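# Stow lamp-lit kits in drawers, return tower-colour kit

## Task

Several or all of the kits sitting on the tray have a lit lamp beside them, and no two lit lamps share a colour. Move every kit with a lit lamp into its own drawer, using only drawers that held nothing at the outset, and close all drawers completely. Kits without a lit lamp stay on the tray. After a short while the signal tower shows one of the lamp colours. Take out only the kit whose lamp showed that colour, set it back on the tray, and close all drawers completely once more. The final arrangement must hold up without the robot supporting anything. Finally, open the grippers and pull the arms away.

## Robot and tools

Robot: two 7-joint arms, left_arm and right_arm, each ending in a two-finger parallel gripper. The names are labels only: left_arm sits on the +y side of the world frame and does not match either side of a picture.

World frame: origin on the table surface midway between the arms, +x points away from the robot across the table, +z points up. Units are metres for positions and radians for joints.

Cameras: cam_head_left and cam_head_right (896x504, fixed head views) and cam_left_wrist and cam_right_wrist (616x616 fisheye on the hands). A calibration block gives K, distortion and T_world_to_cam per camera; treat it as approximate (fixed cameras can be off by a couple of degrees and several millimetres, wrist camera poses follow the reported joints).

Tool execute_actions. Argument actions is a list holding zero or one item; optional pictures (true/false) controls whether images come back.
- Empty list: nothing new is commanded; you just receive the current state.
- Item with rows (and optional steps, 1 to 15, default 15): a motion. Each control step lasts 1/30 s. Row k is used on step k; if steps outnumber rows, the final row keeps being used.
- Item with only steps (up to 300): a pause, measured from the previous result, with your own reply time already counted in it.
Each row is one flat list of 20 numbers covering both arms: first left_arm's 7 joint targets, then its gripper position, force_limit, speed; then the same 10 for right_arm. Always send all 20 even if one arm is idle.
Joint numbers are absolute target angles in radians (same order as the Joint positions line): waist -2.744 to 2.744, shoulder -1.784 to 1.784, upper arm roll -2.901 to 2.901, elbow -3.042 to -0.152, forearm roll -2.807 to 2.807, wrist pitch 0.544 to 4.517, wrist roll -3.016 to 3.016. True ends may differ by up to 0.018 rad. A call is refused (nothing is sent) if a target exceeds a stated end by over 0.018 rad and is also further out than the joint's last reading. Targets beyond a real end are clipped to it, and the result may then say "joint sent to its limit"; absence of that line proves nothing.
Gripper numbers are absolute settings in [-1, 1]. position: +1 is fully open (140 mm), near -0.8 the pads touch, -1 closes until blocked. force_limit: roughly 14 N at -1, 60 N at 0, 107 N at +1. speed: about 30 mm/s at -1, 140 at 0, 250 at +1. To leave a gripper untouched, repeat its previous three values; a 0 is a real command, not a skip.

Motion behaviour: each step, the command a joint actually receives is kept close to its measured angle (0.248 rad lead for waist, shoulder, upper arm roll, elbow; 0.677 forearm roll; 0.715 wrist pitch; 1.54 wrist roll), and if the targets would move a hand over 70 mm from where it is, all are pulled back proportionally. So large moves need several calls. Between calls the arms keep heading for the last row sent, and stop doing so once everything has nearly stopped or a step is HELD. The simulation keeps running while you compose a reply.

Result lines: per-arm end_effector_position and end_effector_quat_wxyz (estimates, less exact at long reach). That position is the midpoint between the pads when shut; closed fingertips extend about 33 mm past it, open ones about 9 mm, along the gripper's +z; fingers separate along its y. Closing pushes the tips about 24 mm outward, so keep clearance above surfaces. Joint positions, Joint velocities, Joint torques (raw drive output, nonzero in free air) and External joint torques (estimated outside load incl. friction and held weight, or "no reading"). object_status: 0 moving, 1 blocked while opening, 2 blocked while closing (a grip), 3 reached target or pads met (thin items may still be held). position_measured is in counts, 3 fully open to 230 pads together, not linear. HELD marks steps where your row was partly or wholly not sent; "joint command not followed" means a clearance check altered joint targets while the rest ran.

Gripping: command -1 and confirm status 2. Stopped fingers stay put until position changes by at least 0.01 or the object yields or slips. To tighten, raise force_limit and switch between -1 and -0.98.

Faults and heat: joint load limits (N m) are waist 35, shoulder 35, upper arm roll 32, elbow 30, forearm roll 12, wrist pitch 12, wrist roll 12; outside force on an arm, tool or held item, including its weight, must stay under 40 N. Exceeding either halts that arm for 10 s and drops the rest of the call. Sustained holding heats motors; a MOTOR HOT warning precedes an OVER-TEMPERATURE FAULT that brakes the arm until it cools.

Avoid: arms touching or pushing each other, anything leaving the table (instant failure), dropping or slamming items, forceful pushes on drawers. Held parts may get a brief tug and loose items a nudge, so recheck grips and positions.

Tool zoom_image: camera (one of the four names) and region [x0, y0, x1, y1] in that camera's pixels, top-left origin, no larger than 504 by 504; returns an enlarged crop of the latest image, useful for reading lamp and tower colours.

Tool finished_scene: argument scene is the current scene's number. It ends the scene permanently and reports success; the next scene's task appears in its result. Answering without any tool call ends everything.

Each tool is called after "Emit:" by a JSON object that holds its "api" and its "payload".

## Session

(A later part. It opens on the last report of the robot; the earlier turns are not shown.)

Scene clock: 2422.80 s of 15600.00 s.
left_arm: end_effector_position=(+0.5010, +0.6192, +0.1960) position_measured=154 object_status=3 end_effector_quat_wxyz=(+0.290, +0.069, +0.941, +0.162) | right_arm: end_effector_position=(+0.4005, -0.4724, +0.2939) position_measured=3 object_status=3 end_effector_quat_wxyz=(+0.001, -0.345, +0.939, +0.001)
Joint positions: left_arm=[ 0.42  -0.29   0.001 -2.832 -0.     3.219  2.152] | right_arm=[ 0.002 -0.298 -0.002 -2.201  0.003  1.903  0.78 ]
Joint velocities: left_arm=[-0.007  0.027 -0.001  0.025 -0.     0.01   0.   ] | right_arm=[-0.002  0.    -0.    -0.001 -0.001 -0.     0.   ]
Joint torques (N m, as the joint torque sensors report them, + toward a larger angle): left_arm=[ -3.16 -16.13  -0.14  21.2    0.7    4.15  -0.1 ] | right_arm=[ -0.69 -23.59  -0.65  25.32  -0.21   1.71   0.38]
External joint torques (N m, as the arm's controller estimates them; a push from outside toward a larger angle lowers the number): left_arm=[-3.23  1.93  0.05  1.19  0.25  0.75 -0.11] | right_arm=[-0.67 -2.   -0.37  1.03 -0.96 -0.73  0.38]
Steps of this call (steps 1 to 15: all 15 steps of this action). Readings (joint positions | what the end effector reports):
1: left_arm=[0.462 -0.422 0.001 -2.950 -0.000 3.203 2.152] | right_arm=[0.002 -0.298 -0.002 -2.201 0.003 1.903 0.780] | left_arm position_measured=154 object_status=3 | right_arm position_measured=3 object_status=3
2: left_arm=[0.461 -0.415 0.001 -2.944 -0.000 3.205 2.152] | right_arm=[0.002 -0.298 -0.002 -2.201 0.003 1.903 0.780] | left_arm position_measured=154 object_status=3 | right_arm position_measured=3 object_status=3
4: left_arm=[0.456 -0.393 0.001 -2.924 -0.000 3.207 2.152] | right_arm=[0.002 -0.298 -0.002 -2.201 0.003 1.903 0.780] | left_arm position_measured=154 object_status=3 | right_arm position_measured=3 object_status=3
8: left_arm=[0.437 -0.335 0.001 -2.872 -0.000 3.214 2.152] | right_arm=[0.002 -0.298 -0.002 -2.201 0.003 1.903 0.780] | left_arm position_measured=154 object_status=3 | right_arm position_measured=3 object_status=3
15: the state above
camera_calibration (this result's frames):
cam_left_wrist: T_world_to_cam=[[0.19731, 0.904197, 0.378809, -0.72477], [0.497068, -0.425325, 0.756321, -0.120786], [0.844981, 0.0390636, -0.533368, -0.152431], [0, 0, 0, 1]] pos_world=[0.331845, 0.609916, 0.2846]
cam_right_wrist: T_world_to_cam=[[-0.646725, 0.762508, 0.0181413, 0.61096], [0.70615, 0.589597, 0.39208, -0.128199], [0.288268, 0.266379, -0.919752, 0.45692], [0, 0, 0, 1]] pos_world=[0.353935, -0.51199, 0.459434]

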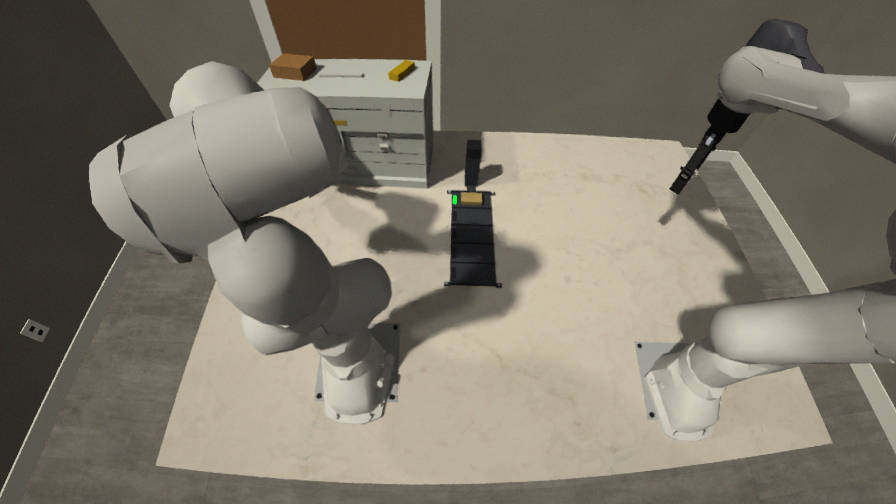

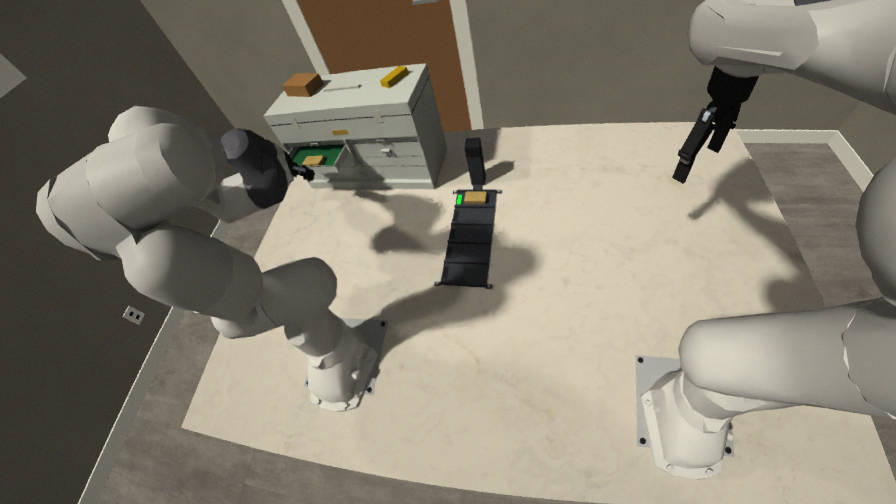

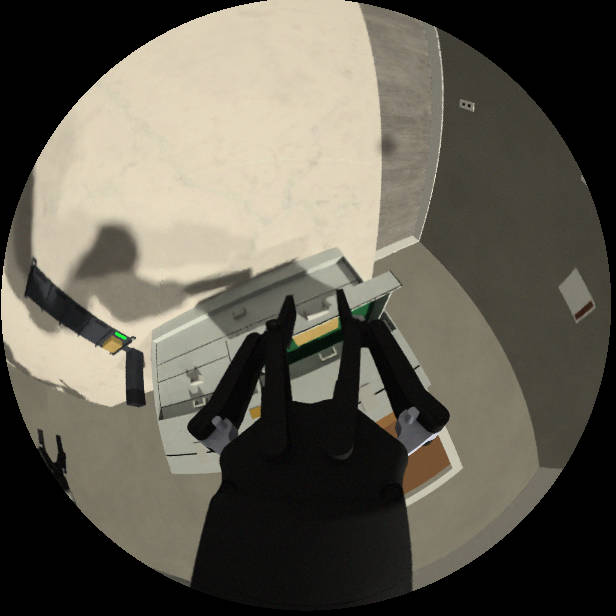

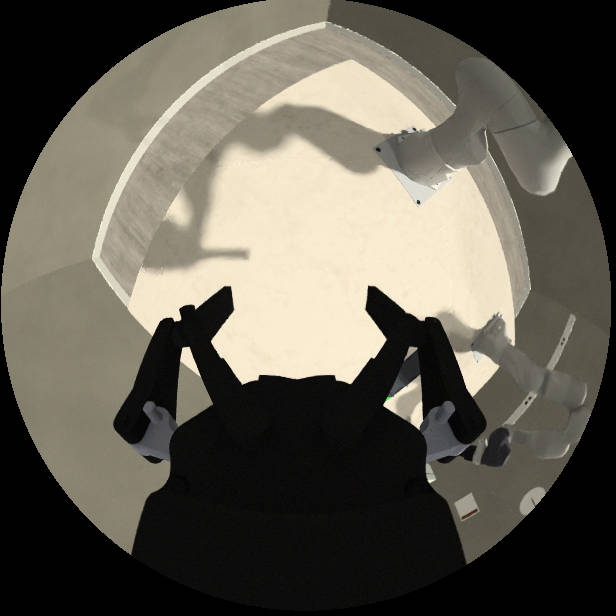

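Grip and push back.

Emit:
{"api": "execute_actions", "payload": {"actions": [{"rows":[[0.417,-0.2865,0,-2.8285,0,3.225,2.15,-1,0,-0.5,0.0,-0.3,0,-2.2,0,1.9,0.785,1,0,0]],"steps":15}], "pictures": false}}

Emit:
{"api": "execute_actions", "payload": {"actions": [{"rows":[[0.413,-0.273,0,-2.815,0,3.22,2.14,-1,0,-0.5,0.0,-0.3,0,-2.2,0,1.9,0.785,1,0,0],[0.409,-0.2595,0,-2.8015,0,3.218,2.13,-1,0,-0.5,0.0,-0.3,0,-2.2,0,1.9,0.785,1,0,0],[0.405,-0.246,0,-2.788,0,3.217,2.125,-1,0,-0.5,0.0,-0.3,0,-2.2,0,1.9,0.785,1,0,0],[0.401,-0.2327,0,-2.7745,0,3.216,2.12,-1,0,-0.5,0.0,-0.3,0,-2.2,0,1.9,0.785,1,0,0],[0.397,-0.2193,0,-2.761,0,3.215,2.115,-1,0,-0.5,0.0,-0.3,0,-2.2,0,1.9,0.785,1,0,0],[0.393,-0.206,0,-2.7474,0,3.215,2.11,-1,0,-0.5,0.0,-0.3,0,-2.2,0,1.9,0.785,1,0,0],[0.3887,-0.1925,0,-2.7338,0,3.214,2.105,-1,0,-0.5,0.0,-0.3,0,-2.2,0,1.9,0.785,1,0,0],[0.385,-0.1797,0,-2.7195,0,3.212,2.1,-1,0,-0.5,0.0,-0.3,0,-2.2,0,1.9,0.785,1,0,0],[0.3813,-0.167,0,-2.705,0,3.211,2.096,-1,0,-0.5,0.0,-0.3,0,-2.2,0,1.9,0.785,1,0,0],[0.3777,-0.154,0,-2.691,0,3.209,2.092,-1,0,-0.5,0.0,-0.3,0,-2.2,0,1.9,0.785,1,0,0],[0.374,-0.141,0,-2.6764,0,3.208,2.088,-1,0,-0.5,0.0,-0.3,0,-2.2,0,1.9,0.785,1,0,0],[0.3703,-0.1285,0,-2.662,0,3.206,2.084,-1,0,-0.5,0.0,-0.3,0,-2.2,0,1.9,0.785,1,0,0],[0.3667,-0.116,0,-2.6477,0,3.205,2.08,-1,0,-0.5,0.0,-0.3,0,-2.2,0,1.9,0.785,1,0,0],[0.363,-0.103,0,-2.6334,0,3.203,2.075,-1,0,-0.5,0.0,-0.3,0,-2.2,0,1.9,0.785,1,0,0],[0.3605,-0.093,0,-2.622,0,3.201,2.07,-1,0,-0.5,0.0,-0.3,0,-2.2,0,1.9,0.785,1,0,0]],"steps":15}], "pictures": false}}

Emit:
{"api": "execute_actions", "payload": {"actions": [{"rows":[[0.358,-0.083,0,-2.611,0,3.199,2.067,-1,0,-0.5,0.0,-0.3,0,-2.2,0,1.9,0.785,1,0,0],[0.3555,-0.073,0,-2.599,0,3.197,2.064,-1,0,-0.5,0.0,-0.3,0,-2.2,0,1.9,0.785,1,0,0],[0.353,-0.063,0,-2.588,0,3.195,2.06,-1,0,-0.5,0.0,-0.3,0,-2.2,0,1.9,0.785,1,0,0],[0.3505,-0.053,0,-2.576,0,3.193,2.057,-1,0,-0.5,0.0,-0.3,0,-2.2,0,1.9,0.785,1,0,0],[0.348,-0.044,0,-2.565,0,3.191,2.054,-1,0,-0.5,0.0,-0.3,0,-2.2,0,1.9,0.785,1,0,0],[0.346,-0.036,0,-2.556,0,3.19,2.05,-1,0,-0.5,0.0,-0.3,0,-2.2,0,1.9,0.785,1,0,0],[0.3445,-0.029,0,-2.548,0,3.189,2.05,-1,0,-0.5,0.0,-0.3,0,-2.2,0,1.9,0.785,1,0,0],[0.343,-0.023,0,-2.541,0,3.188,2.05,-1,0,-0.5,0.0,-0.3,0,-2.2,0,1.9,0.785,1,0,0],[0.342,-0.018,0,-2.535,0,3.187,2.05,-1,0,-0.5,0.0,-0.3,0,-2.2,0,1.9,0.785,1,0,0],[0.341,-0.013,0,-2.529,0,3.186,2.05,-1,0,-0.5,0.0,-0.3,0,-2.2,0,1.9,0.785,1,0,0],[0.340,-0.009,0,-2.524,0,3.185,2.05,-1,0,-0.5,0.0,-0.3,0,-2.2,0,1.9,0.785,1,0,0]],"steps":15}], "pictures": false}}

Emit:
{"api": "execute_actions", "payload": {"actions": [{"steps":8}], "pictures": false}}

Scene clock: 2460.77 s of 15600.00 s.
left_arm: end_effector_position=(+0.5026, +0.6182, +0.1965) position_measured=193 object_status=2 end_effector_quat_wxyz=(+0.291, +0.070, +0.940, +0.162) | right_arm: end_effector_position=(+0.4005, -0.4724, +0.2939) position_measured=3 object_status=3 end_effector_quat_wxyz=(+0.001, -0.345, +0.939, +0.001)
Joint positions: left_arm=[ 0.418 -0.288  0.    -2.83  -0.     3.221  2.152] | right_arm=[ 0.002 -0.298 -0.002 -2.201  0.003  1.903  0.78 ]
Joint velocities: left_arm=[-0.    -0.001  0.     0.002 -0.001  0.    -0.   ] | right_arm=[ 0.    -0.001 -0.001 -0.002  0.     0.001  0.   ]
Joint torques (N m, as the joint torque sensors report them, + toward a larger angle): left_arm=[ -2.1  -15.99  -0.98  20.95   0.65   4.09   0.02] | right_arm=[ -0.85 -23.74  -0.51  25.19  -0.25   1.79   0.4 ]
External joint torques (N m, as the arm's controller estimates them; a push from outside toward a larger angle lowers the number): left_arm=[-2.06  1.9  -0.66  0.68  0.16  0.66  0.01] | right_arm=[-0.74 -2.07 -0.13  0.85 -1.   -0.66  0.4 ]
Steps of this call (steps 1 to 15: the robot went on to your last target; steps 16 to 90: nothing new was sent; then 34.47 s passed at rest; steps 91 to 105: all 15 steps of this action). Readings (joint positions | what the end effector reports):
91: left_arm=[0.420 -0.288 0.001 -2.830 -0.000 3.221 2.152] | right_arm=[0.002 -0.298 -0.002 -2.201 0.003 1.903 0.780] | left_arm position_measured=154 object_status=0 | right_arm position_measured=3 object_status=3
92: left_arm=[0.420 -0.288 0.001 -2.830 -0.000 3.221 2.152] | right_arm=[0.002 -0.298 -0.002 -2.201 0.003 1.903 0.780] | left_arm position_measured=158 object_status=0 | right_arm position_measured=3 object_status=3
94: left_arm=[0.420 -0.288 0.001 -2.830 -0.000 3.221 2.152] | right_arm=[0.002 -0.298 -0.002 -2.201 0.003 1.903 0.780] | left_arm position_measured=167 object_status=0 | right_arm position_measured=3 object_status=3
98: left_arm=[0.418 -0.288 0.000 -2.830 -0.000 3.221 2.152] | right_arm=[0.002 -0.298 -0.002 -2.201 0.003 1.903 0.780] | left_arm position_measured=186 object_status=0 | right_arm position_measured=3 object_status=3
105: the state above

Scene clock: 2461.27 s of 15600.00 s.
left_arm: end_effector_position=(+0.5658, +0.6155, +0.1957) position_measured=193 object_status=2 end_effector_quat_wxyz=(+0.298, +0.073, +0.940, +0.148) | right_arm: end_effector_position=(+0.4005, -0.4724, +0.2939) position_measured=3 object_status=3 end_effector_quat_wxyz=(+0.001, -0.345, +0.939, +0.001)
Joint positions: left_arm=[ 0.37  -0.12   0.    -2.653 -0.     3.21   2.11 ] | right_arm=[ 0.002 -0.298 -0.002 -2.201  0.003  1.903  0.78 ]
Joint velocities: left_arm=[-0.098  0.342  0.001  0.383  0.    -0.036 -0.109] | right_arm=[-0.001 -0.002 -0.001 -0.    -0.    -0.001 -0.   ]
Joint torques (N m, as the joint torque sensors report them, + toward a larger angle): left_arm=[ -1.22 -24.     0.7   19.01   0.74   3.08  -0.22] | right_arm=[ -0.77 -23.87  -0.52  24.88  -0.24   1.8    0.4 ]
External joint torques (N m, as the arm's controller estimates them; a push from outside toward a larger angle lowers the number): left_arm=[-2.1   2.14  0.52  0.73  0.32 -0.26 -0.22] | right_arm=[-0.59 -2.09 -0.08  0.46 -0.98 -0.66  0.4 ]
Steps of this call (steps 1 to 15: all 15 steps of this action). Readings (joint positions | what the end effector reports):
1: left_arm=[0.417 -0.286 0.000 -2.827 -0.000 3.221 2.152] | right_arm=[0.002 -0.298 -0.002 -2.201 0.003 1.903 0.780] | left_arm position_measured=193 object_status=2 | right_arm position_measured=3 object_status=3
2: left_arm=[0.415 -0.279 0.000 -2.821 -0.000 3.221 2.150] | right_arm=[0.002 -0.298 -0.002 -2.201 0.003 1.903 0.780] | left_arm position_measured=193 object_status=2 | right_arm position_measured=3 object_status=3
4: left_arm=[0.410 -0.259 0.000 -2.801 -0.000 3.220 2.146] | right_arm=[0.002 -0.298 -0.002 -2.201 0.003 1.903 0.780] | left_arm position_measured=193 object_status=2 | right_arm position_measured=3 object_status=3
8: left_arm=[0.395 -0.209 0.000 -2.750 -0.000 3.219 2.134] | right_arm=[0.002 -0.298 -0.002 -2.201 0.003 1.903 0.780] | left_arm position_measured=193 object_status=2 | right_arm position_measured=3 object_status=3
15: the state above

Scene clock: 2461.77 s of 15600.00 s.
left_arm: end_effector_position=(+0.6069, +0.6135, +0.1947) position_measured=193 object_status=2 end_effector_quat_wxyz=(+0.302, +0.067, +0.941, +0.138) | right_arm: end_effector_position=(+0.4005, -0.4724, +0.2939) position_measured=3 object_status=3 end_effector_quat_wxyz=(+0.001, -0.345, +0.939, +0.001)
Joint positions: left_arm=[ 0.343 -0.018  0.    -2.531 -0.     3.19   2.071] | right_arm=[ 0.002 -0.298 -0.002 -2.201  0.003  1.903  0.78 ]
Joint velocities: left_arm=[ 0.001  0.001  0.     0.015  0.    -0.032 -0.031] | right_arm=[ 0.    -0.    -0.001 -0.     0.001  0.    -0.001]
Joint torques (N m, as the joint torque sensors report them, + toward a larger angle): left_arm=[ -2.34 -21.9   -0.45  24.23   0.72   3.54  -0.43] | right_arm=[ -1.02 -23.88  -0.13  25.05  -0.28   1.8    0.42]
External joint torques (N m, as the arm's controller estimates them; a push from outside toward a larger angle lowers the number): left_arm=[-2.41  5.7  -0.52  3.89  0.23  0.18 -0.43] | right_arm=[-1.09 -2.24  0.05  0.69 -1.04 -0.65  0.42]
Steps of this call (steps 1 to 15: all 15 steps of this action). Readings (joint positions | what the end effector reports):
1: left_arm=[0.367 -0.108 0.000 -2.640 -0.000 3.209 2.106] | right_arm=[0.002 -0.298 -0.002 -2.201 0.003 1.903 0.780] | left_arm position_measured=193 object_status=2 | right_arm position_measured=3 object_status=3
2: left_arm=[0.364 -0.098 0.000 -2.627 -0.000 3.208 2.103] | right_arm=[0.002 -0.298 -0.002 -2.201 0.003 1.903 0.780] | left_arm position_measured=193 object_status=2 | right_arm position_measured=3 object_status=3
4: left_arm=[0.358 -0.077 0.000 -2.603 -0.000 3.204 2.096] | right_arm=[0.002 -0.298 -0.002 -2.201 0.003 1.903 0.780] | left_arm position_measured=193 object_status=2 | right_arm position_measured=3 object_status=3
8: left_arm=[0.349 -0.041 0.000 -2.561 -0.000 3.198 2.083] | right_arm=[0.002 -0.298 -0.002 -2.201 0.003 1.903 0.780] | left_arm position_measured=193 object_status=2 | right_arm position_measured=3 object_status=3
15: the state above

Scene clock: 2462.03 s of 15600.00 s.
left_arm: end_effector_position=(+0.6070, +0.6135, +0.1947) position_measured=193 object_status=2 end_effector_quat_wxyz=(+0.301, +0.065, +0.941, +0.137) | right_arm: end_effector_position=(+0.4005, -0.4724, +0.2939) position_measured=3 object_status=3 end_effector_quat_wxyz=(+0.001, -0.345, +0.939, +0.001)
Joint positions: left_arm=[ 0.343 -0.018  0.    -2.53  -0.     3.186  2.066] | right_arm=[ 0.002 -0.298 -0.002 -2.201  0.003  1.903  0.78 ]
Joint velocities: left_arm=[ 0.    -0.     0.     0.002  0.001 -0.005 -0.009] | right_arm=[ 0.     0.001 -0.001  0.001 -0.001 -0.001 -0.   ]
Joint torques (N m, as the joint torque sensors report them, + toward a larger angle): left_arm=[ -2.43 -22.21  -0.14  23.33   0.73   3.39  -0.52] | right_arm=[ -0.84 -23.77  -0.46  24.88  -0.21   1.75   0.39]
External joint torques (N m, as the arm's controller estimates them; a push from outside toward a larger angle lowers the number): left_arm=[-2.4   5.58 -0.09  2.75  0.23 -0.01 -0.52] | right_arm=[-0.81 -2.15 -0.18  0.52 -0.97 -0.71  0.39]
Steps of this call (steps 1 to 8: the robot went on to your last target). Readings (joint positions | what the end effector reports):
1: left_arm=[0.343 -0.018 0.000 -2.531 -0.000 3.189 2.070] | right_arm=[0.002 -0.298 -0.002 -2.201 0.003 1.903 0.780] | left_arm position_measured=193 object_status=2 | right_arm position_measured=3 object_status=3
2: left_arm=[0.343 -0.018 0.000 -2.530 -0.000 3.188 2.069] | right_arm=[0.002 -0.298 -0.002 -2.201 0.003 1.903 0.780] | left_arm position_measured=193 object_status=2 | right_arm position_measured=3 object_status=3
4: left_arm=[0.343 -0.018 0.000 -2.530 -0.000 3.187 2.068] | right_arm=[0.002 -0.298 -0.002 -2.201 0.003 1.903 0.780] | left_arm position_measured=193 object_status=2 | right_arm position_measured=3 object_status=3
8: the state above

Emit:
{"api": "execute_actions", "payload": {"actions": [{"rows":[[0.343,-0.018,0,-2.532,0,3.186,2.06,-0.2,0,0,0.0,-0.3,0,-2.2,0,1.9,0.785,1,0,0],[0.343,-0.018,0,-2.532,0,3.186,2.06,-0.2,0,0,0.0,-0.3,0,-2.2,0,1.9,0.785,1,0,0],[0.343,-0.018,0,-2.532,0,3.186,2.06,-0.2,0,0,0.0,-0.3,0,-2.2,0,1.9,0.785,1,0,0],[0.343,-0.018,0,-2.532,0,3.186,2.06,-0.2,0,0,0.0,-0.3,0,-2.2,0,1.9,0.785,1,0,0],[0.343,-0.018,0,-2.532,0,3.19,2.06,-0.2,0,0,0.0,-0.3,0,-2.2,0,1.9,0.785,1,0,0],[0.348,-0.036,0,-2.553,0,3.195,2.06,-0.2,0,0,0.0,-0.3,0,-2.2,0,1.9,0.785,1,0,0],[0.353,-0.054,0,-2.574,0,3.2,2.06,-0.2,0,0,0.0,-0.3,0,-2.2,0,1.9,0.785,1,0,0],[0.358,-0.072,0,-2.596,0,3.205,2.06,-0.2,0,0,0.0,-0.3,0,-2.2,0,1.9,0.785,1,0,0],[0.363,-0.09,0,-2.617,0,3.21,2.06,-0.2,0,0,0.0,-0.3,0,-2.2,0,1.9,0.785,1,0,0],[0.368,-0.105,0,-2.638,0,3.225,2.06,-0.2,0,0,0.0,-0.3,0,-2.2,0,1.9,0.785,1,0,0],[0.368,-0.10,0,-2.645,0,3.245,2.06,-0.2,0,0,0.0,-0.3,0,-2.2,0,1.9,0.785,1,0,0],[0.368,-0.085,0,-2.647,0,3.265,2.06,-0.2,0,0,0.0,-0.3,0,-2.2,0,1.9,0.785,1,0,0],[0.368,-0.067,0,-2.648,0,3.285,2.06,-0.2,0,0,0.0,-0.3,0,-2.2,0,1.9,0.785,1,0,0],[0.368,-0.048,0,-2.649,0,3.3,2.06,-0.2,0,0,0.0,-0.3,0,-2.2,0,1.9,0.785,1,0,0],[0.368,-0.028,0,-2.65,0,3.3,2.06,-0.2,0,0,0.0,-0.3,0,-2.2,0,1.9,0.785,1,0,0]],"steps":15}], "pictures": false}}

Emit:
{"api": "execute_actions", "payload": {"actions": [{"steps":12}], "pictures": false}}

Emit:
{"api": "execute_actions", "payload": {"actions": [{"rows":[[0.3645,-0.018,0,-2.636,0,3.29,2.06,-0.2,0,0,0.0,-0.3,0,-2.2,0,1.9,0.785,1,0,0],[0.361,-0.008,0,-2.623,0,3.286,2.06,-0.2,0,0,0.0,-0.3,0,-2.2,0,1.9,0.785,1,0,0],[0.3575,0.002,0,-2.61,0,3.282,2.06,-0.2,0,0,0.0,-0.3,0,-2.2,0,1.9,0.785,1,0,0],[0.354,0.012,0,-2.597,0,3.278,2.06,-0.2,0,0,0.0,-0.3,0,-2.2,0,1.9,0.785,1,0,0],[0.3505,0.022,0,-2.584,0,3.274,2.06,-0.2,0,0,0.0,-0.3,0,-2.2,0,1.9,0.785,1,0,0],[0.347,0.032,0,-2.571,0,3.27,2.06,-0.2,0,0,0.0,-0.3,0,-2.2,0,1.9,0.785,1,0,0],[0.344,0.042,0,-2.558,0,3.267,2.06,-0.2,0,0,0.0,-0.3,0,-2.2,0,1.9,0.785,1,0,0],[0.341,0.0515,0,-2.545,0,3.266,2.06,-0.2,0,0,0.0,-0.3,0,-2.2,0,1.9,0.785,1,0,0]],"steps":15}]}}

Emit:
{"api": "zoom_image", "payload": {"camera": "cam_left_wrist", "region": [240, 250, 400, 370]}}

Scene clock: 2496.27 s of 15600.00 s.
left_arm: end_effector_position=(+0.5730, +0.6150, +0.1808) position_measured=154 object_status=3 end_effector_quat_wxyz=(+0.301, +0.053, +0.942, +0.140) | right_arm: end_effector_position=(+0.4005, -0.4724, +0.2939) position_measured=3 object_status=3 end_effector_quat_wxyz=(+0.001, -0.345, +0.939, +0.001)
Joint positions: left_arm=[ 0.365 -0.064  0.    -2.638 -0.     3.251  2.063] | right_arm=[ 0.002 -0.298 -0.002 -2.201  0.003  1.903  0.78 ]
Joint velocities: left_arm=[ 0.008  0.402  0.001 -0.096  0.     0.282  0.001] | right_arm=[-0.    -0.001 -0.     0.    -0.001 -0.    -0.   ]
Joint torques (N m, as the joint torque sensors report them, + toward a larger angle): left_arm=[  0.74 -23.21  -0.11  16.52   0.66   4.06  -0.11] | right_arm=[ -1.12 -23.72  -0.5   24.78  -0.25   1.79   0.36]
External joint torques (N m, as the arm's controller estimates them; a push from outside toward a larger angle lowers the number): left_arm=[ 1.    1.52  0.32 -1.78  0.14  0.97 -0.11] | right_arm=[-1.08 -2.06 -0.21  0.42 -1.   -0.66  0.36]
Steps of this call (steps 1 to 15: the robot went on to your last target; steps 16 to 90: nothing new was sent; then 30.73 s passed at rest; steps 91 to 105: all 15 steps of this action). Readings (joint positions | what the end effector reports):
91: left_arm=[0.343 -0.018 0.000 -2.530 -0.000 3.185 2.063] | right_arm=[0.002 -0.298 -0.002 -2.201 0.003 1.903 0.780] | left_arm position_measured=193 object_status=0 | right_arm position_measured=3 object_status=3
92: left_arm=[0.343 -0.019 0.000 -2.530 -0.000 3.185 2.063] | right_arm=[0.002 -0.298 -0.002 -2.201 0.003 1.903 0.780] | left_arm position_measured=191 object_status=0 | right_arm position_measured=3 object_status=3
94: left_arm=[0.343 -0.019 0.000 -2.531 -0.000 3.185 2.063] | right_arm=[0.002 -0.298 -0.002 -2.201 0.003 1.903 0.780] | left_arm position_measured=171 object_status=0 | right_arm position_measured=3 object_status=3
98: left_arm=[0.347 -0.042 0.000 -2.561 -0.000 3.190 2.063] | right_arm=[0.002 -0.298 -0.002 -2.201 0.003 1.903 0.780] | left_arm position_measured=154 object_status=0 | right_arm position_measured=3 object_status=3
105: the state above

Scene clock: 2496.67 s of 15600.00 s.
left_arm: end_effector_position=(+0.5697, +0.6138, +0.1643) position_measured=154 object_status=3 end_effector_quat_wxyz=(+0.298, +0.053, +0.943, +0.139) | right_arm: end_effector_position=(+0.4005, -0.4724, +0.2939) position_measured=3 object_status=3 end_effector_quat_wxyz=(+0.001, -0.345, +0.939, +0.001)
Joint positions: left_arm=[ 0.365 -0.029  0.    -2.65  -0.     3.291  2.063] | right_arm=[ 0.002 -0.298 -0.002 -2.201  0.003  1.903  0.78 ]
Joint velocities: left_arm=[-0.001 -0.001  0.001 -0.    -0.001  0.028 -0.   ] | right_arm=[-0.001 -0.    -0.    -0.     0.    -0.001 -0.001]
Joint torques (N m, as the joint torque sensors report them, + toward a larger angle): left_arm=[  1.21 -25.25  -0.32  18.48   0.61   4.23  -0.08] | right_arm=[ -0.65 -23.44  -0.46  25.12  -0.21   1.79   0.41]
External joint torques (N m, as the arm's controller estimates them; a push from outside toward a larger angle lowers the number): left_arm=[ 1.25  0.5  -0.25 -0.49  0.18  0.85 -0.08] | right_arm=[-0.55 -1.73 -0.1   0.75 -0.95 -0.66  0.41]
Steps of this call (steps 1 to 12: the robot went on to your last target). Readings (joint positions | what the end effector reports):
1: left_arm=[0.365 -0.051 0.000 -2.642 -0.000 3.259 2.063] | right_arm=[0.002 -0.298 -0.002 -2.201 0.003 1.903 0.780] | left_arm position_measured=154 object_status=3 | right_arm position_measured=3 object_status=3
2: left_arm=[0.365 -0.042 0.000 -2.645 -0.000 3.265 2.063] | right_arm=[0.002 -0.298 -0.002 -2.201 0.003 1.903 0.780] | left_arm position_measured=154 object_status=3 | right_arm position_measured=3 object_status=3
4: left_arm=[0.365 -0.032 0.000 -2.650 -0.000 3.274 2.063] | right_arm=[0.002 -0.298 -0.002 -2.201 0.003 1.903 0.780] | left_arm position_measured=154 object_status=3 | right_arm position_measured=3 object_status=3
8: left_arm=[0.365 -0.029 0.000 -2.650 -0.000 3.285 2.063] | right_arm=[0.002 -0.298 -0.002 -2.201 0.003 1.903 0.780] | left_arm position_measured=154 object_status=3 | right_arm position_measured=3 object_status=3
12: the state above

Scene clock: 2497.17 s of 15600.00 s.
left_arm: end_effector_position=(+0.6051, +0.6135, +0.1658) position_measured=154 object_status=3 end_effector_quat_wxyz=(+0.302, +0.063, +0.941, +0.137) | right_arm: end_effector_position=(+0.4005, -0.4724, +0.2939) position_measured=3 object_status=3 end_effector_quat_wxyz=(+0.001, -0.345, +0.939, +0.001)
Joint positions: left_arm=[ 0.344  0.049  0.    -2.548 -0.     3.273  2.063] | right_arm=[ 0.002 -0.298 -0.002 -2.201  0.003  1.903  0.78 ]
Joint velocities: left_arm=[-0.002  0.01  -0.001  0.016  0.    -0.016  0.001] | right_arm=[-0.001 -0.     0.001 -0.001 -0.001  0.     0.   ]
Joint torques (N m, as the joint torque sensors report them, + toward a larger angle): left_arm=[ -2.48 -27.37   0.32  19.73   0.63   2.86  -0.06] | right_arm=[ -0.66 -23.91  -0.48  25.13  -0.18   1.83   0.36]
External joint torques (N m, as the arm's controller estimates them; a push from outside toward a larger angle lowers the number): left_arm=[-2.39  1.61  0.34  0.39  0.19 -0.55 -0.06] | right_arm=[-0.66 -2.17 -0.24  0.76 -0.93 -0.62  0.36]
Steps of this call (steps 1 to 15: all 15 steps of this action). Readings (joint positions | what the end effector reports):
1: left_arm=[0.365 -0.027 0.000 -2.647 -0.000 3.291 2.063] | right_arm=[0.002 -0.298 -0.002 -2.201 0.003 1.903 0.780] | left_arm position_measured=154 object_status=3 | right_arm position_measured=3 object_status=3
2: left_arm=[0.365 -0.022 0.000 -2.641 -0.000 3.291 2.063] | right_arm=[0.002 -0.298 -0.002 -2.201 0.003 1.903 0.780] | left_arm position_measured=154 object_status=3 | right_arm position_measured=3 object_status=3
4: left_arm=[0.362 -0.008 0.000 -2.621 -0.000 3.289 2.063] | right_arm=[0.002 -0.298 -0.002 -2.201 0.003 1.903 0.780] | left_arm position_measured=154 object_status=3 | right_arm position_measured=3 object_status=3
8: left_arm=[0.351 0.029 0.000 -2.573 -0.000 3.280 2.063] | right_arm=[0.002 -0.298 -0.002 -2.201 0.003 1.903 0.780] | left_arm position_measured=154 object_status=3 | right_arm position_measured=3 object_status=3
15: the state above
camera_calibration (this result's frames):
cam_left_wrist: T_world_to_cam=[[0.19717, 0.921064, 0.335805, -0.731786], [0.477964, -0.389375, 0.787361, -0.16773], [0.855964, 0.00525899, -0.517009, -0.24484], [0, 0, 0, 1]] pos_world=[0.434029, 0.609999, 0.251217]
cam_right_wrist: T_world_to_cam=[[-0.646725, 0.762508, 0.0181413, 0.61096], [0.70615, 0.589597, 0.39208, -0.128199], [0.288268, 0.266379, -0.919752, 0.45692], [0, 0, 0, 1]] pos_world=[0.353935, -0.51199, 0.459434]

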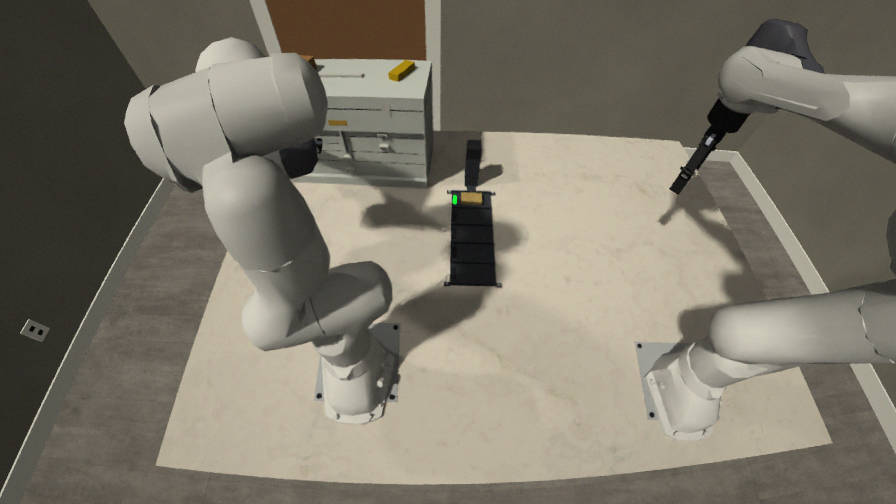

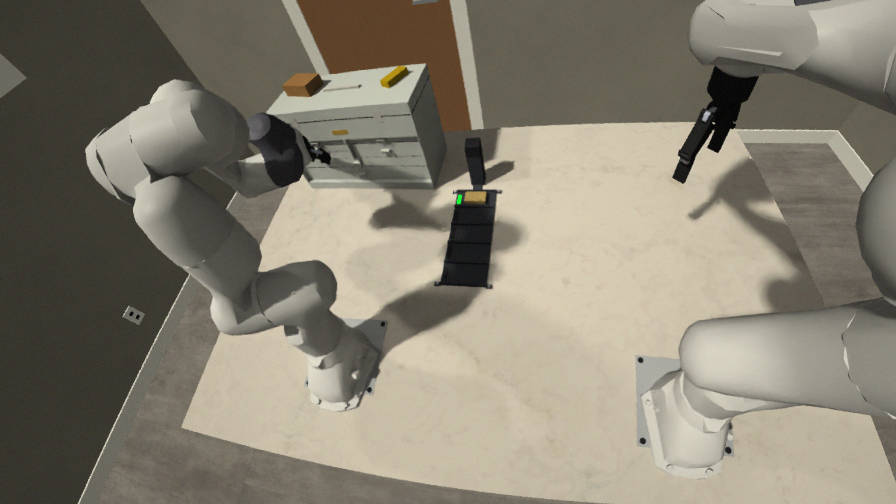

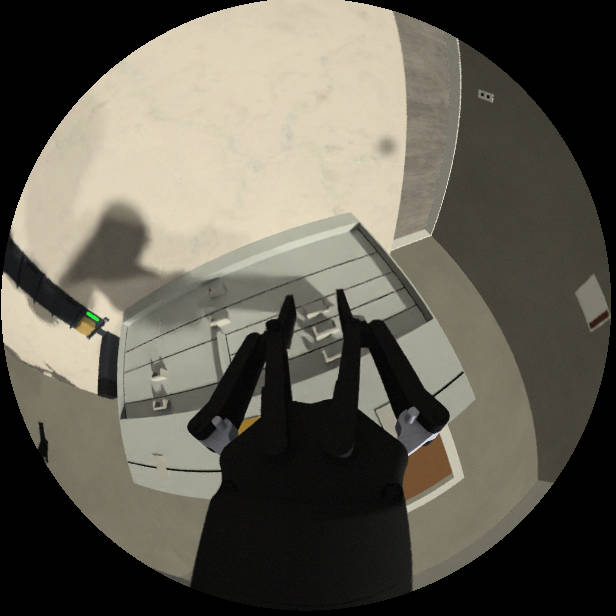

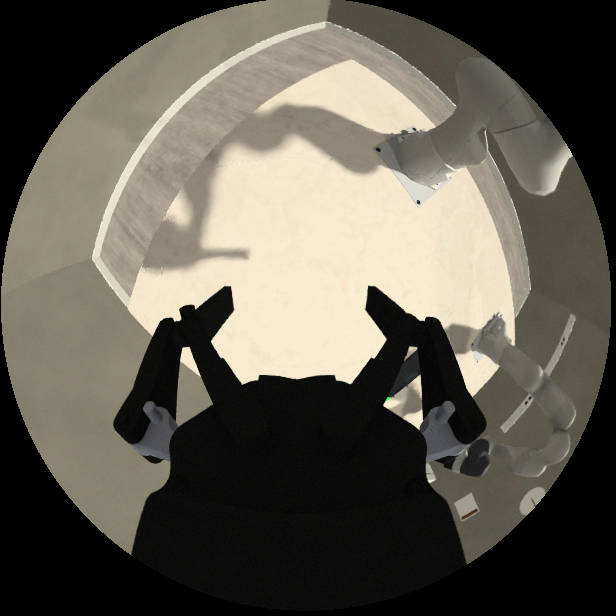

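Region (240, 250, 400, 370) of cam_left_wrist's 616x616 image, scaled by 3.150, with more detail than that image has; it fills the top 378 rows of this view, and the rest is white.

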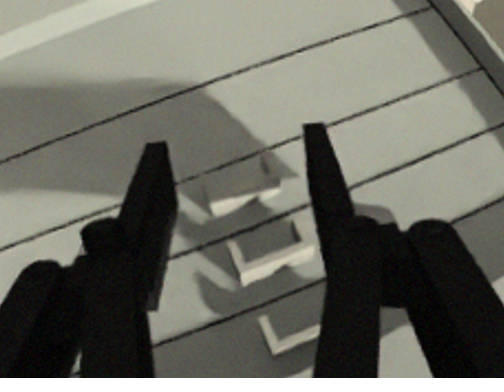

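Emit:
{"api": "execute_actions", "payload": {"actions": [{"rows":[[0.341,0.0515,0,-2.545,0,3.266,2.06,-1,0,-0.5,0.0,-0.3,0,-2.2,0,1.9,0.785,1,0,0]],"steps":15}], "pictures": false}}

Emit:
{"api": "execute_actions", "payload": {"actions": [{"rows":[[0.348,0.038,0,-2.56,0,3.278,2.065,-1,0,-0.5,0.0,-0.3,0,-2.2,0,1.9,0.785,1,0,0],[0.351,0.028,0,-2.573,0,3.281,2.07,-1,0,-0.5,0.0,-0.3,0,-2.2,0,1.9,0.785,1,0,0],[0.354,0.018,0,-2.586,0,3.284,2.073,-1,0,-0.5,0.0,-0.3,0,-2.2,0,1.9,0.785,1,0,0],[0.357,0.008,0,-2.599,0,3.287,2.077,-1,0,-0.5,0.0,-0.3,0,-2.2,0,1.9,0.785,1,0,0],[0.36,-0.002,0,-2.612,0,3.29,2.08,-1,0,-0.5,0.0,-0.3,0,-2.2,0,1.9,0.785,1,0,0],[0.363,-0.012,0,-2.625,0,3.293,2.083,-1,0,-0.5,0.0,-0.3,0,-2.2,0,1.9,0.785,1,0,0],[0.366,-0.022,0,-2.638,0,3.296,2.087,-1,0,-0.5,0.0,-0.3,0,-2.2,0,1.9,0.785,1,0,0],[0.369,-0.031,0,-2.65,0,3.299,2.09,-1,0,-0.5,0.0,-0.3,0,-2.2,0,1.9,0.785,1,0,0],[0.3727,-0.043,0,-2.664,0,3.302,2.094,-1,0,-0.5,0.0,-0.3,0,-2.2,0,1.9,0.785,1,0,0],[0.3763,-0.0546,0,-2.6785,0,3.304,2.099,-1,0,-0.5,0.0,-0.3,0,-2.2,0,1.9,0.785,1,0,0],[0.38,-0.0664,0,-2.693,0,3.307,2.103,-1,0,-0.5,0.0,-0.3,0,-2.2,0,1.9,0.785,1,0,0],[0.3837,-0.078,0,-2.7074,0,3.31,2.107,-1,0,-0.5,0.0,-0.3,0,-2.2,0,1.9,0.785,1,0,0],[0.3873,-0.09,0,-2.722,0,3.312,2.111,-1,0,-0.5,0.0,-0.3,0,-2.2,0,1.9,0.785,1,0,0],[0.391,-0.1017,0,-2.7363,0,3.315,2.116,-1,0,-0.5,0.0,-0.3,0,-2.2,0,1.9,0.785,1,0,0],[0.3947,-0.1135,0,-2.7508,0,3.318,2.12,-1,0,-0.5,0.0,-0.3,0,-2.2,0,1.9,0.785,1,0,0]],"steps":15}], "pictures": false}}

Emit:
{"api": "execute_actions", "payload": {"actions": [{"rows":[[0.3988,-0.1257,0,-2.7646,0,3.319,2.125,-1,0,-0.5,0.0,-0.3,0,-2.2,0,1.9,0.785,1,0,0],[0.4029,-0.138,0,-2.7783,0,3.321,2.13,-1,0,-0.5,0.0,-0.3,0,-2.2,0,1.9,0.785,1,0,0],[0.407,-0.15,0,-2.792,0,3.322,2.135,-1,0,-0.5,0.0,-0.3,0,-2.2,0,1.9,0.785,1,0,0],[0.411,-0.1624,0,-2.806,0,3.324,2.14,-1,0,-0.5,0.0,-0.3,0,-2.2,0,1.9,0.785,1,0,0],[0.4151,-0.1746,0,-2.8197,0,3.325,2.145,-1,0,-0.5,0.0,-0.3,0,-2.2,0,1.9,0.785,1,0,0],[0.4192,-0.187,0,-2.8334,0,3.327,2.15,-1,0,-0.5,0.0,-0.3,0,-2.2,0,1.9,0.785,1,0,0],[0.4233,-0.199,0,-2.8472,0,3.328,2.155,-1,0,-0.5,0.0,-0.3,0,-2.2,0,1.9,0.785,1,0,0]],"steps":15}]}}

Emit:
{"api": "zoom_image", "payload": {"camera": "cam_head_right", "region": [230, 90, 430, 210]}}

Scene clock: 2526.17 s of 15600.00 s.
left_arm: end_effector_position=(+0.6052, +0.6135, +0.1654) position_measured=193 object_status=2 end_effector_quat_wxyz=(+0.301, +0.063, +0.942, +0.137) | right_arm: end_effector_position=(+0.4005, -0.4724, +0.2939) position_measured=3 object_status=3 end_effector_quat_wxyz=(+0.001, -0.345, +0.939, +0.001)
Joint positions: left_arm=[ 0.344  0.05   0.    -2.546 -0.     3.27   2.063] | right_arm=[ 0.002 -0.298 -0.002 -2.201  0.003  1.903  0.78 ]
Joint velocities: left_arm=[-0.     0.001 -0.001 -0.001  0.001  0.001  0.001] | right_arm=[-0.001  0.    -0.     0.    -0.     0.001 -0.002]
Joint torques (N m, as the joint torque sensors report them, + toward a larger angle): left_arm=[ -2.74 -26.95  -0.44  19.29   0.59   2.91  -0.05] | right_arm=[ -0.98 -23.71  -0.26  25.3   -0.27   1.79   0.42]
External joint torques (N m, as the arm's controller estimates them; a push from outside toward a larger angle lowers the number): left_arm=[-2.65  1.87 -0.4  -0.07  0.13 -0.49 -0.05] | right_arm=[-0.88 -1.99  0.1   0.87 -1.02 -0.68  0.42]
Steps of this call (steps 1 to 15: the robot went on to your last target; steps 16 to 90: nothing new was sent; then 25.50 s passed at rest; steps 91 to 105: all 15 steps of this action). Readings (joint positions | what the end effector reports):
91: left_arm=[0.344 0.049 0.000 -2.546 -0.000 3.270 2.063] | right_arm=[0.002 -0.298 -0.002 -2.201 0.003 1.903 0.780] | left_arm position_measured=154 object_status=0 | right_arm position_measured=3 object_status=3
92: left_arm=[0.344 0.050 0.000 -2.546 -0.000 3.270 2.063] | right_arm=[0.002 -0.298 -0.002 -2.201 0.003 1.903 0.780] | left_arm position_measured=158 object_status=0 | right_arm position_measured=3 object_status=3
94: left_arm=[0.344 0.050 0.000 -2.546 -0.000 3.270 2.063] | right_arm=[0.002 -0.298 -0.002 -2.201 0.003 1.903 0.780] | left_arm position_measured=167 object_status=0 | right_arm position_measured=3 object_status=3
98: left_arm=[0.344 0.050 0.000 -2.546 -0.000 3.270 2.063] | right_arm=[0.002 -0.298 -0.002 -2.201 0.003 1.903 0.780] | left_arm position_measured=186 object_status=0 | right_arm position_measured=3 object_status=3
105: the state above

Scene clock: 2526.67 s of 15600.00 s.
left_arm: end_effector_position=(+0.5462, +0.6162, +0.1662) position_measured=193 object_status=2 end_effector_quat_wxyz=(+0.296, +0.056, +0.942, +0.146) | right_arm: end_effector_position=(+0.4005, -0.4724, +0.2939) position_measured=3 object_status=3 end_effector_quat_wxyz=(+0.001, -0.345, +0.939, +0.001)
Joint positions: left_arm=[ 0.384 -0.087  0.    -2.718 -0.     3.303  2.087] | right_arm=[ 0.002 -0.298 -0.002 -2.201  0.003  1.903  0.78 ]
Joint velocities: left_arm=[ 0.11  -0.338  0.    -0.409  0.     0.073  0.088] | right_arm=[ 0.001 -0.    -0.     0.002 -0.001  0.    -0.001]
Joint torques (N m, as the joint torque sensors report them, + toward a larger angle): left_arm=[  0.34 -22.36  -0.9   19.25   0.78   3.99   0.57] | right_arm=[ -1.23 -23.79  -0.73  25.48  -0.26   1.87   0.38]
External joint torques (N m, as the arm's controller estimates them; a push from outside toward a larger angle lowers the number): left_arm=[ 1.1  -0.76 -0.85 -1.63  0.38  0.53  0.56] | right_arm=[-1.24 -2.13 -0.5   1.09 -1.01 -0.59  0.38]
Steps of this call (steps 1 to 15: all 15 steps of this action). Readings (joint positions | what the end effector reports):
1: left_arm=[0.344 0.047 0.000 -2.549 -0.000 3.271 2.063] | right_arm=[0.002 -0.298 -0.002 -2.201 0.003 1.903 0.780] | left_arm position_measured=193 object_status=2 | right_arm position_measured=3 object_status=3
2: left_arm=[0.345 0.043 0.000 -2.555 -0.000 3.272 2.063] | right_arm=[0.002 -0.298 -0.002 -2.201 0.003 1.903 0.780] | left_arm position_measured=193 object_status=2 | right_arm position_measured=3 object_status=3
4: left_arm=[0.350 0.028 0.000 -2.574 -0.000 3.276 2.064] | right_arm=[0.002 -0.298 -0.002 -2.201 0.003 1.903 0.780] | left_arm position_measured=193 object_status=2 | right_arm position_measured=3 object_status=3
8: left_arm=[0.360 -0.009 0.000 -2.621 -0.000 3.285 2.069] | right_arm=[0.002 -0.298 -0.002 -2.201 0.003 1.903 0.780] | left_arm position_measured=193 object_status=2 | right_arm position_measured=3 object_status=3
15: the state above

Scene clock: 2527.17 s of 15600.00 s.
left_arm: end_effector_position=(+0.5020, +0.6182, +0.1670) position_measured=193 object_status=2 end_effector_quat_wxyz=(+0.292, +0.060, +0.941, +0.158) | right_arm: end_effector_position=(+0.4005, -0.4724, +0.2939) position_measured=3 object_status=3 end_effector_quat_wxyz=(+0.001, -0.345, +0.939, +0.001)
Joint positions: left_arm=[ 0.419 -0.197  0.    -2.844 -0.     3.324  2.131] | right_arm=[ 0.002 -0.298 -0.002 -2.201  0.003  1.903  0.78 ]
Joint velocities: left_arm=[ 0.003 -0.008 -0.001 -0.011 -0.001  0.008  0.039] | right_arm=[-0.001  0.001 -0.002  0.001 -0.001 -0.001 -0.001]
Joint torques (N m, as the joint torque sensors report them, + toward a larger angle): left_arm=[  1.78 -20.81   0.38  16.76   0.61   3.98   0.55] | right_arm=[ -0.77 -23.91  -0.38  25.18  -0.18   1.83   0.38]
External joint torques (N m, as the arm's controller estimates them; a push from outside toward a larger angle lowers the number): left_arm=[ 1.81 -1.29  0.62 -1.95  0.19  0.5   0.54] | right_arm=[-0.74 -2.31 -0.09  0.85 -0.94 -0.62  0.38]
Steps of this call (steps 1 to 15: all 15 steps of this action). Readings (joint positions | what the end effector reports):
1: left_arm=[0.387 -0.099 0.000 -2.732 -0.000 3.306 2.090] | right_arm=[0.002 -0.298 -0.002 -2.201 0.003 1.903 0.780] | left_arm position_measured=193 object_status=2 | right_arm position_measured=3 object_status=3
2: left_arm=[0.391 -0.111 0.000 -2.746 -0.000 3.308 2.093] | right_arm=[0.002 -0.298 -0.002 -2.201 0.003 1.903 0.780] | left_arm position_measured=193 object_status=2 | right_arm position_measured=3 object_status=3
4: left_arm=[0.399 -0.135 0.000 -2.774 -0.000 3.312 2.101] | right_arm=[0.002 -0.298 -0.002 -2.201 0.003 1.903 0.780] | left_arm position_measured=193 object_status=2 | right_arm position_measured=3 object_status=3
8: left_arm=[0.414 -0.182 0.000 -2.826 -0.000 3.319 2.116] | right_arm=[0.002 -0.298 -0.002 -2.201 0.003 1.903 0.780] | left_arm position_measured=193 object_status=2 | right_arm position_measured=3 object_status=3
15: the state above
camera_calibration (this result's frames):
cam_left_wrist: T_world_to_cam=[[0.182571, 0.911443, 0.3687, -0.708445], [0.499126, -0.409007, 0.763928, -0.11225], [0.847078, 0.044557, -0.529598, -0.173729], [0, 0, 0, 1]] pos_world=[0.332531, 0.607537, 0.254949]
cam_right_wrist: T_world_to_cam=[[-0.646725, 0.762508, 0.0181413, 0.61096], [0.70615, 0.589597, 0.39208, -0.128199], [0.288268, 0.266379, -0.919752, 0.45692], [0, 0, 0, 1]] pos_world=[0.353935, -0.51199, 0.459434]

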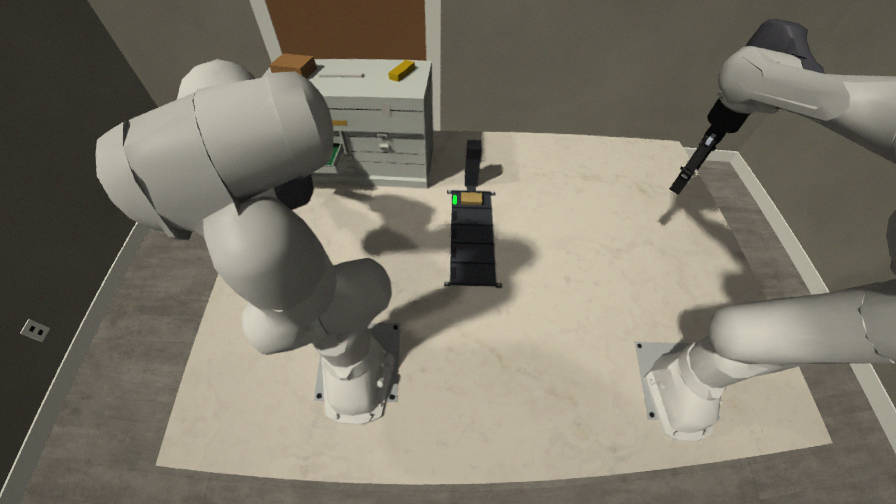

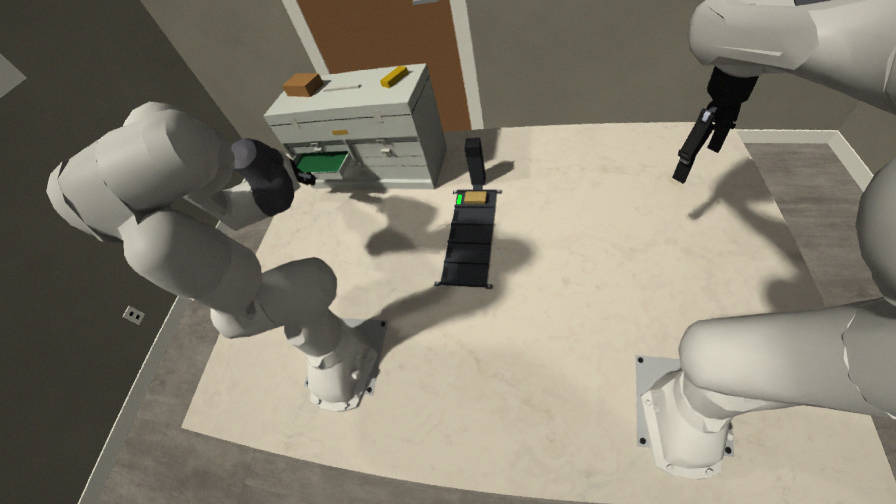

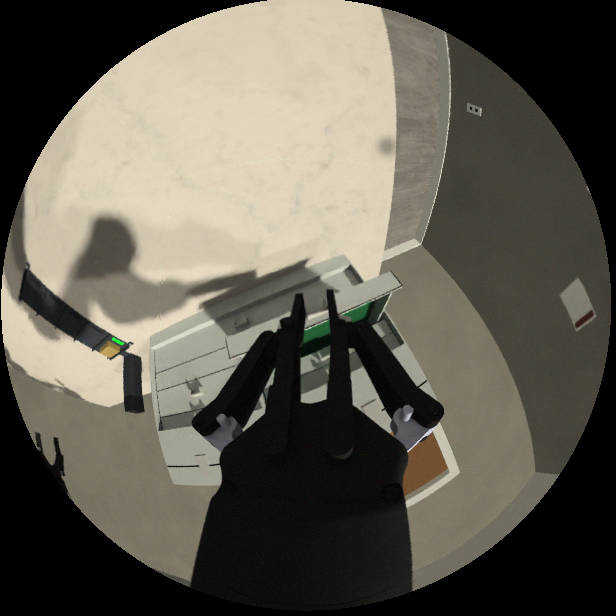

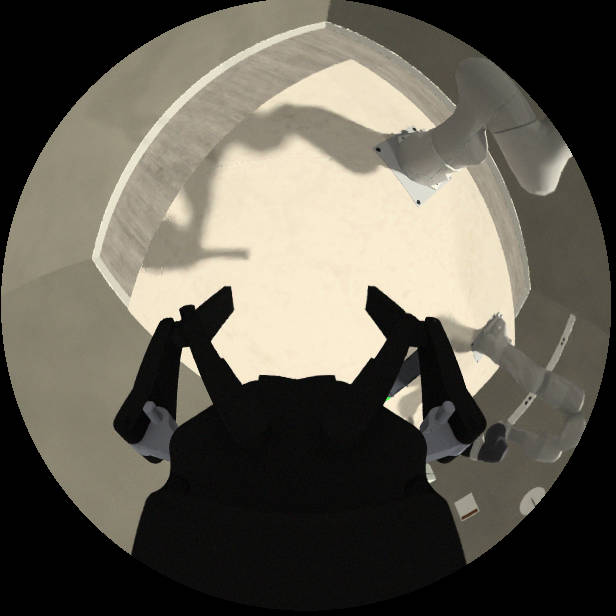

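Region (230, 90, 430, 210) of cam_head_right's 896x504 image, scaled by 2.520, with more detail than that image has; it fills the top 302 rows of this view, and the rest is white.

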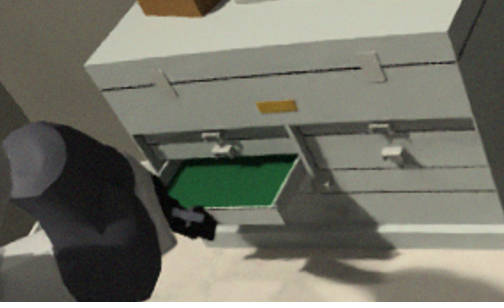

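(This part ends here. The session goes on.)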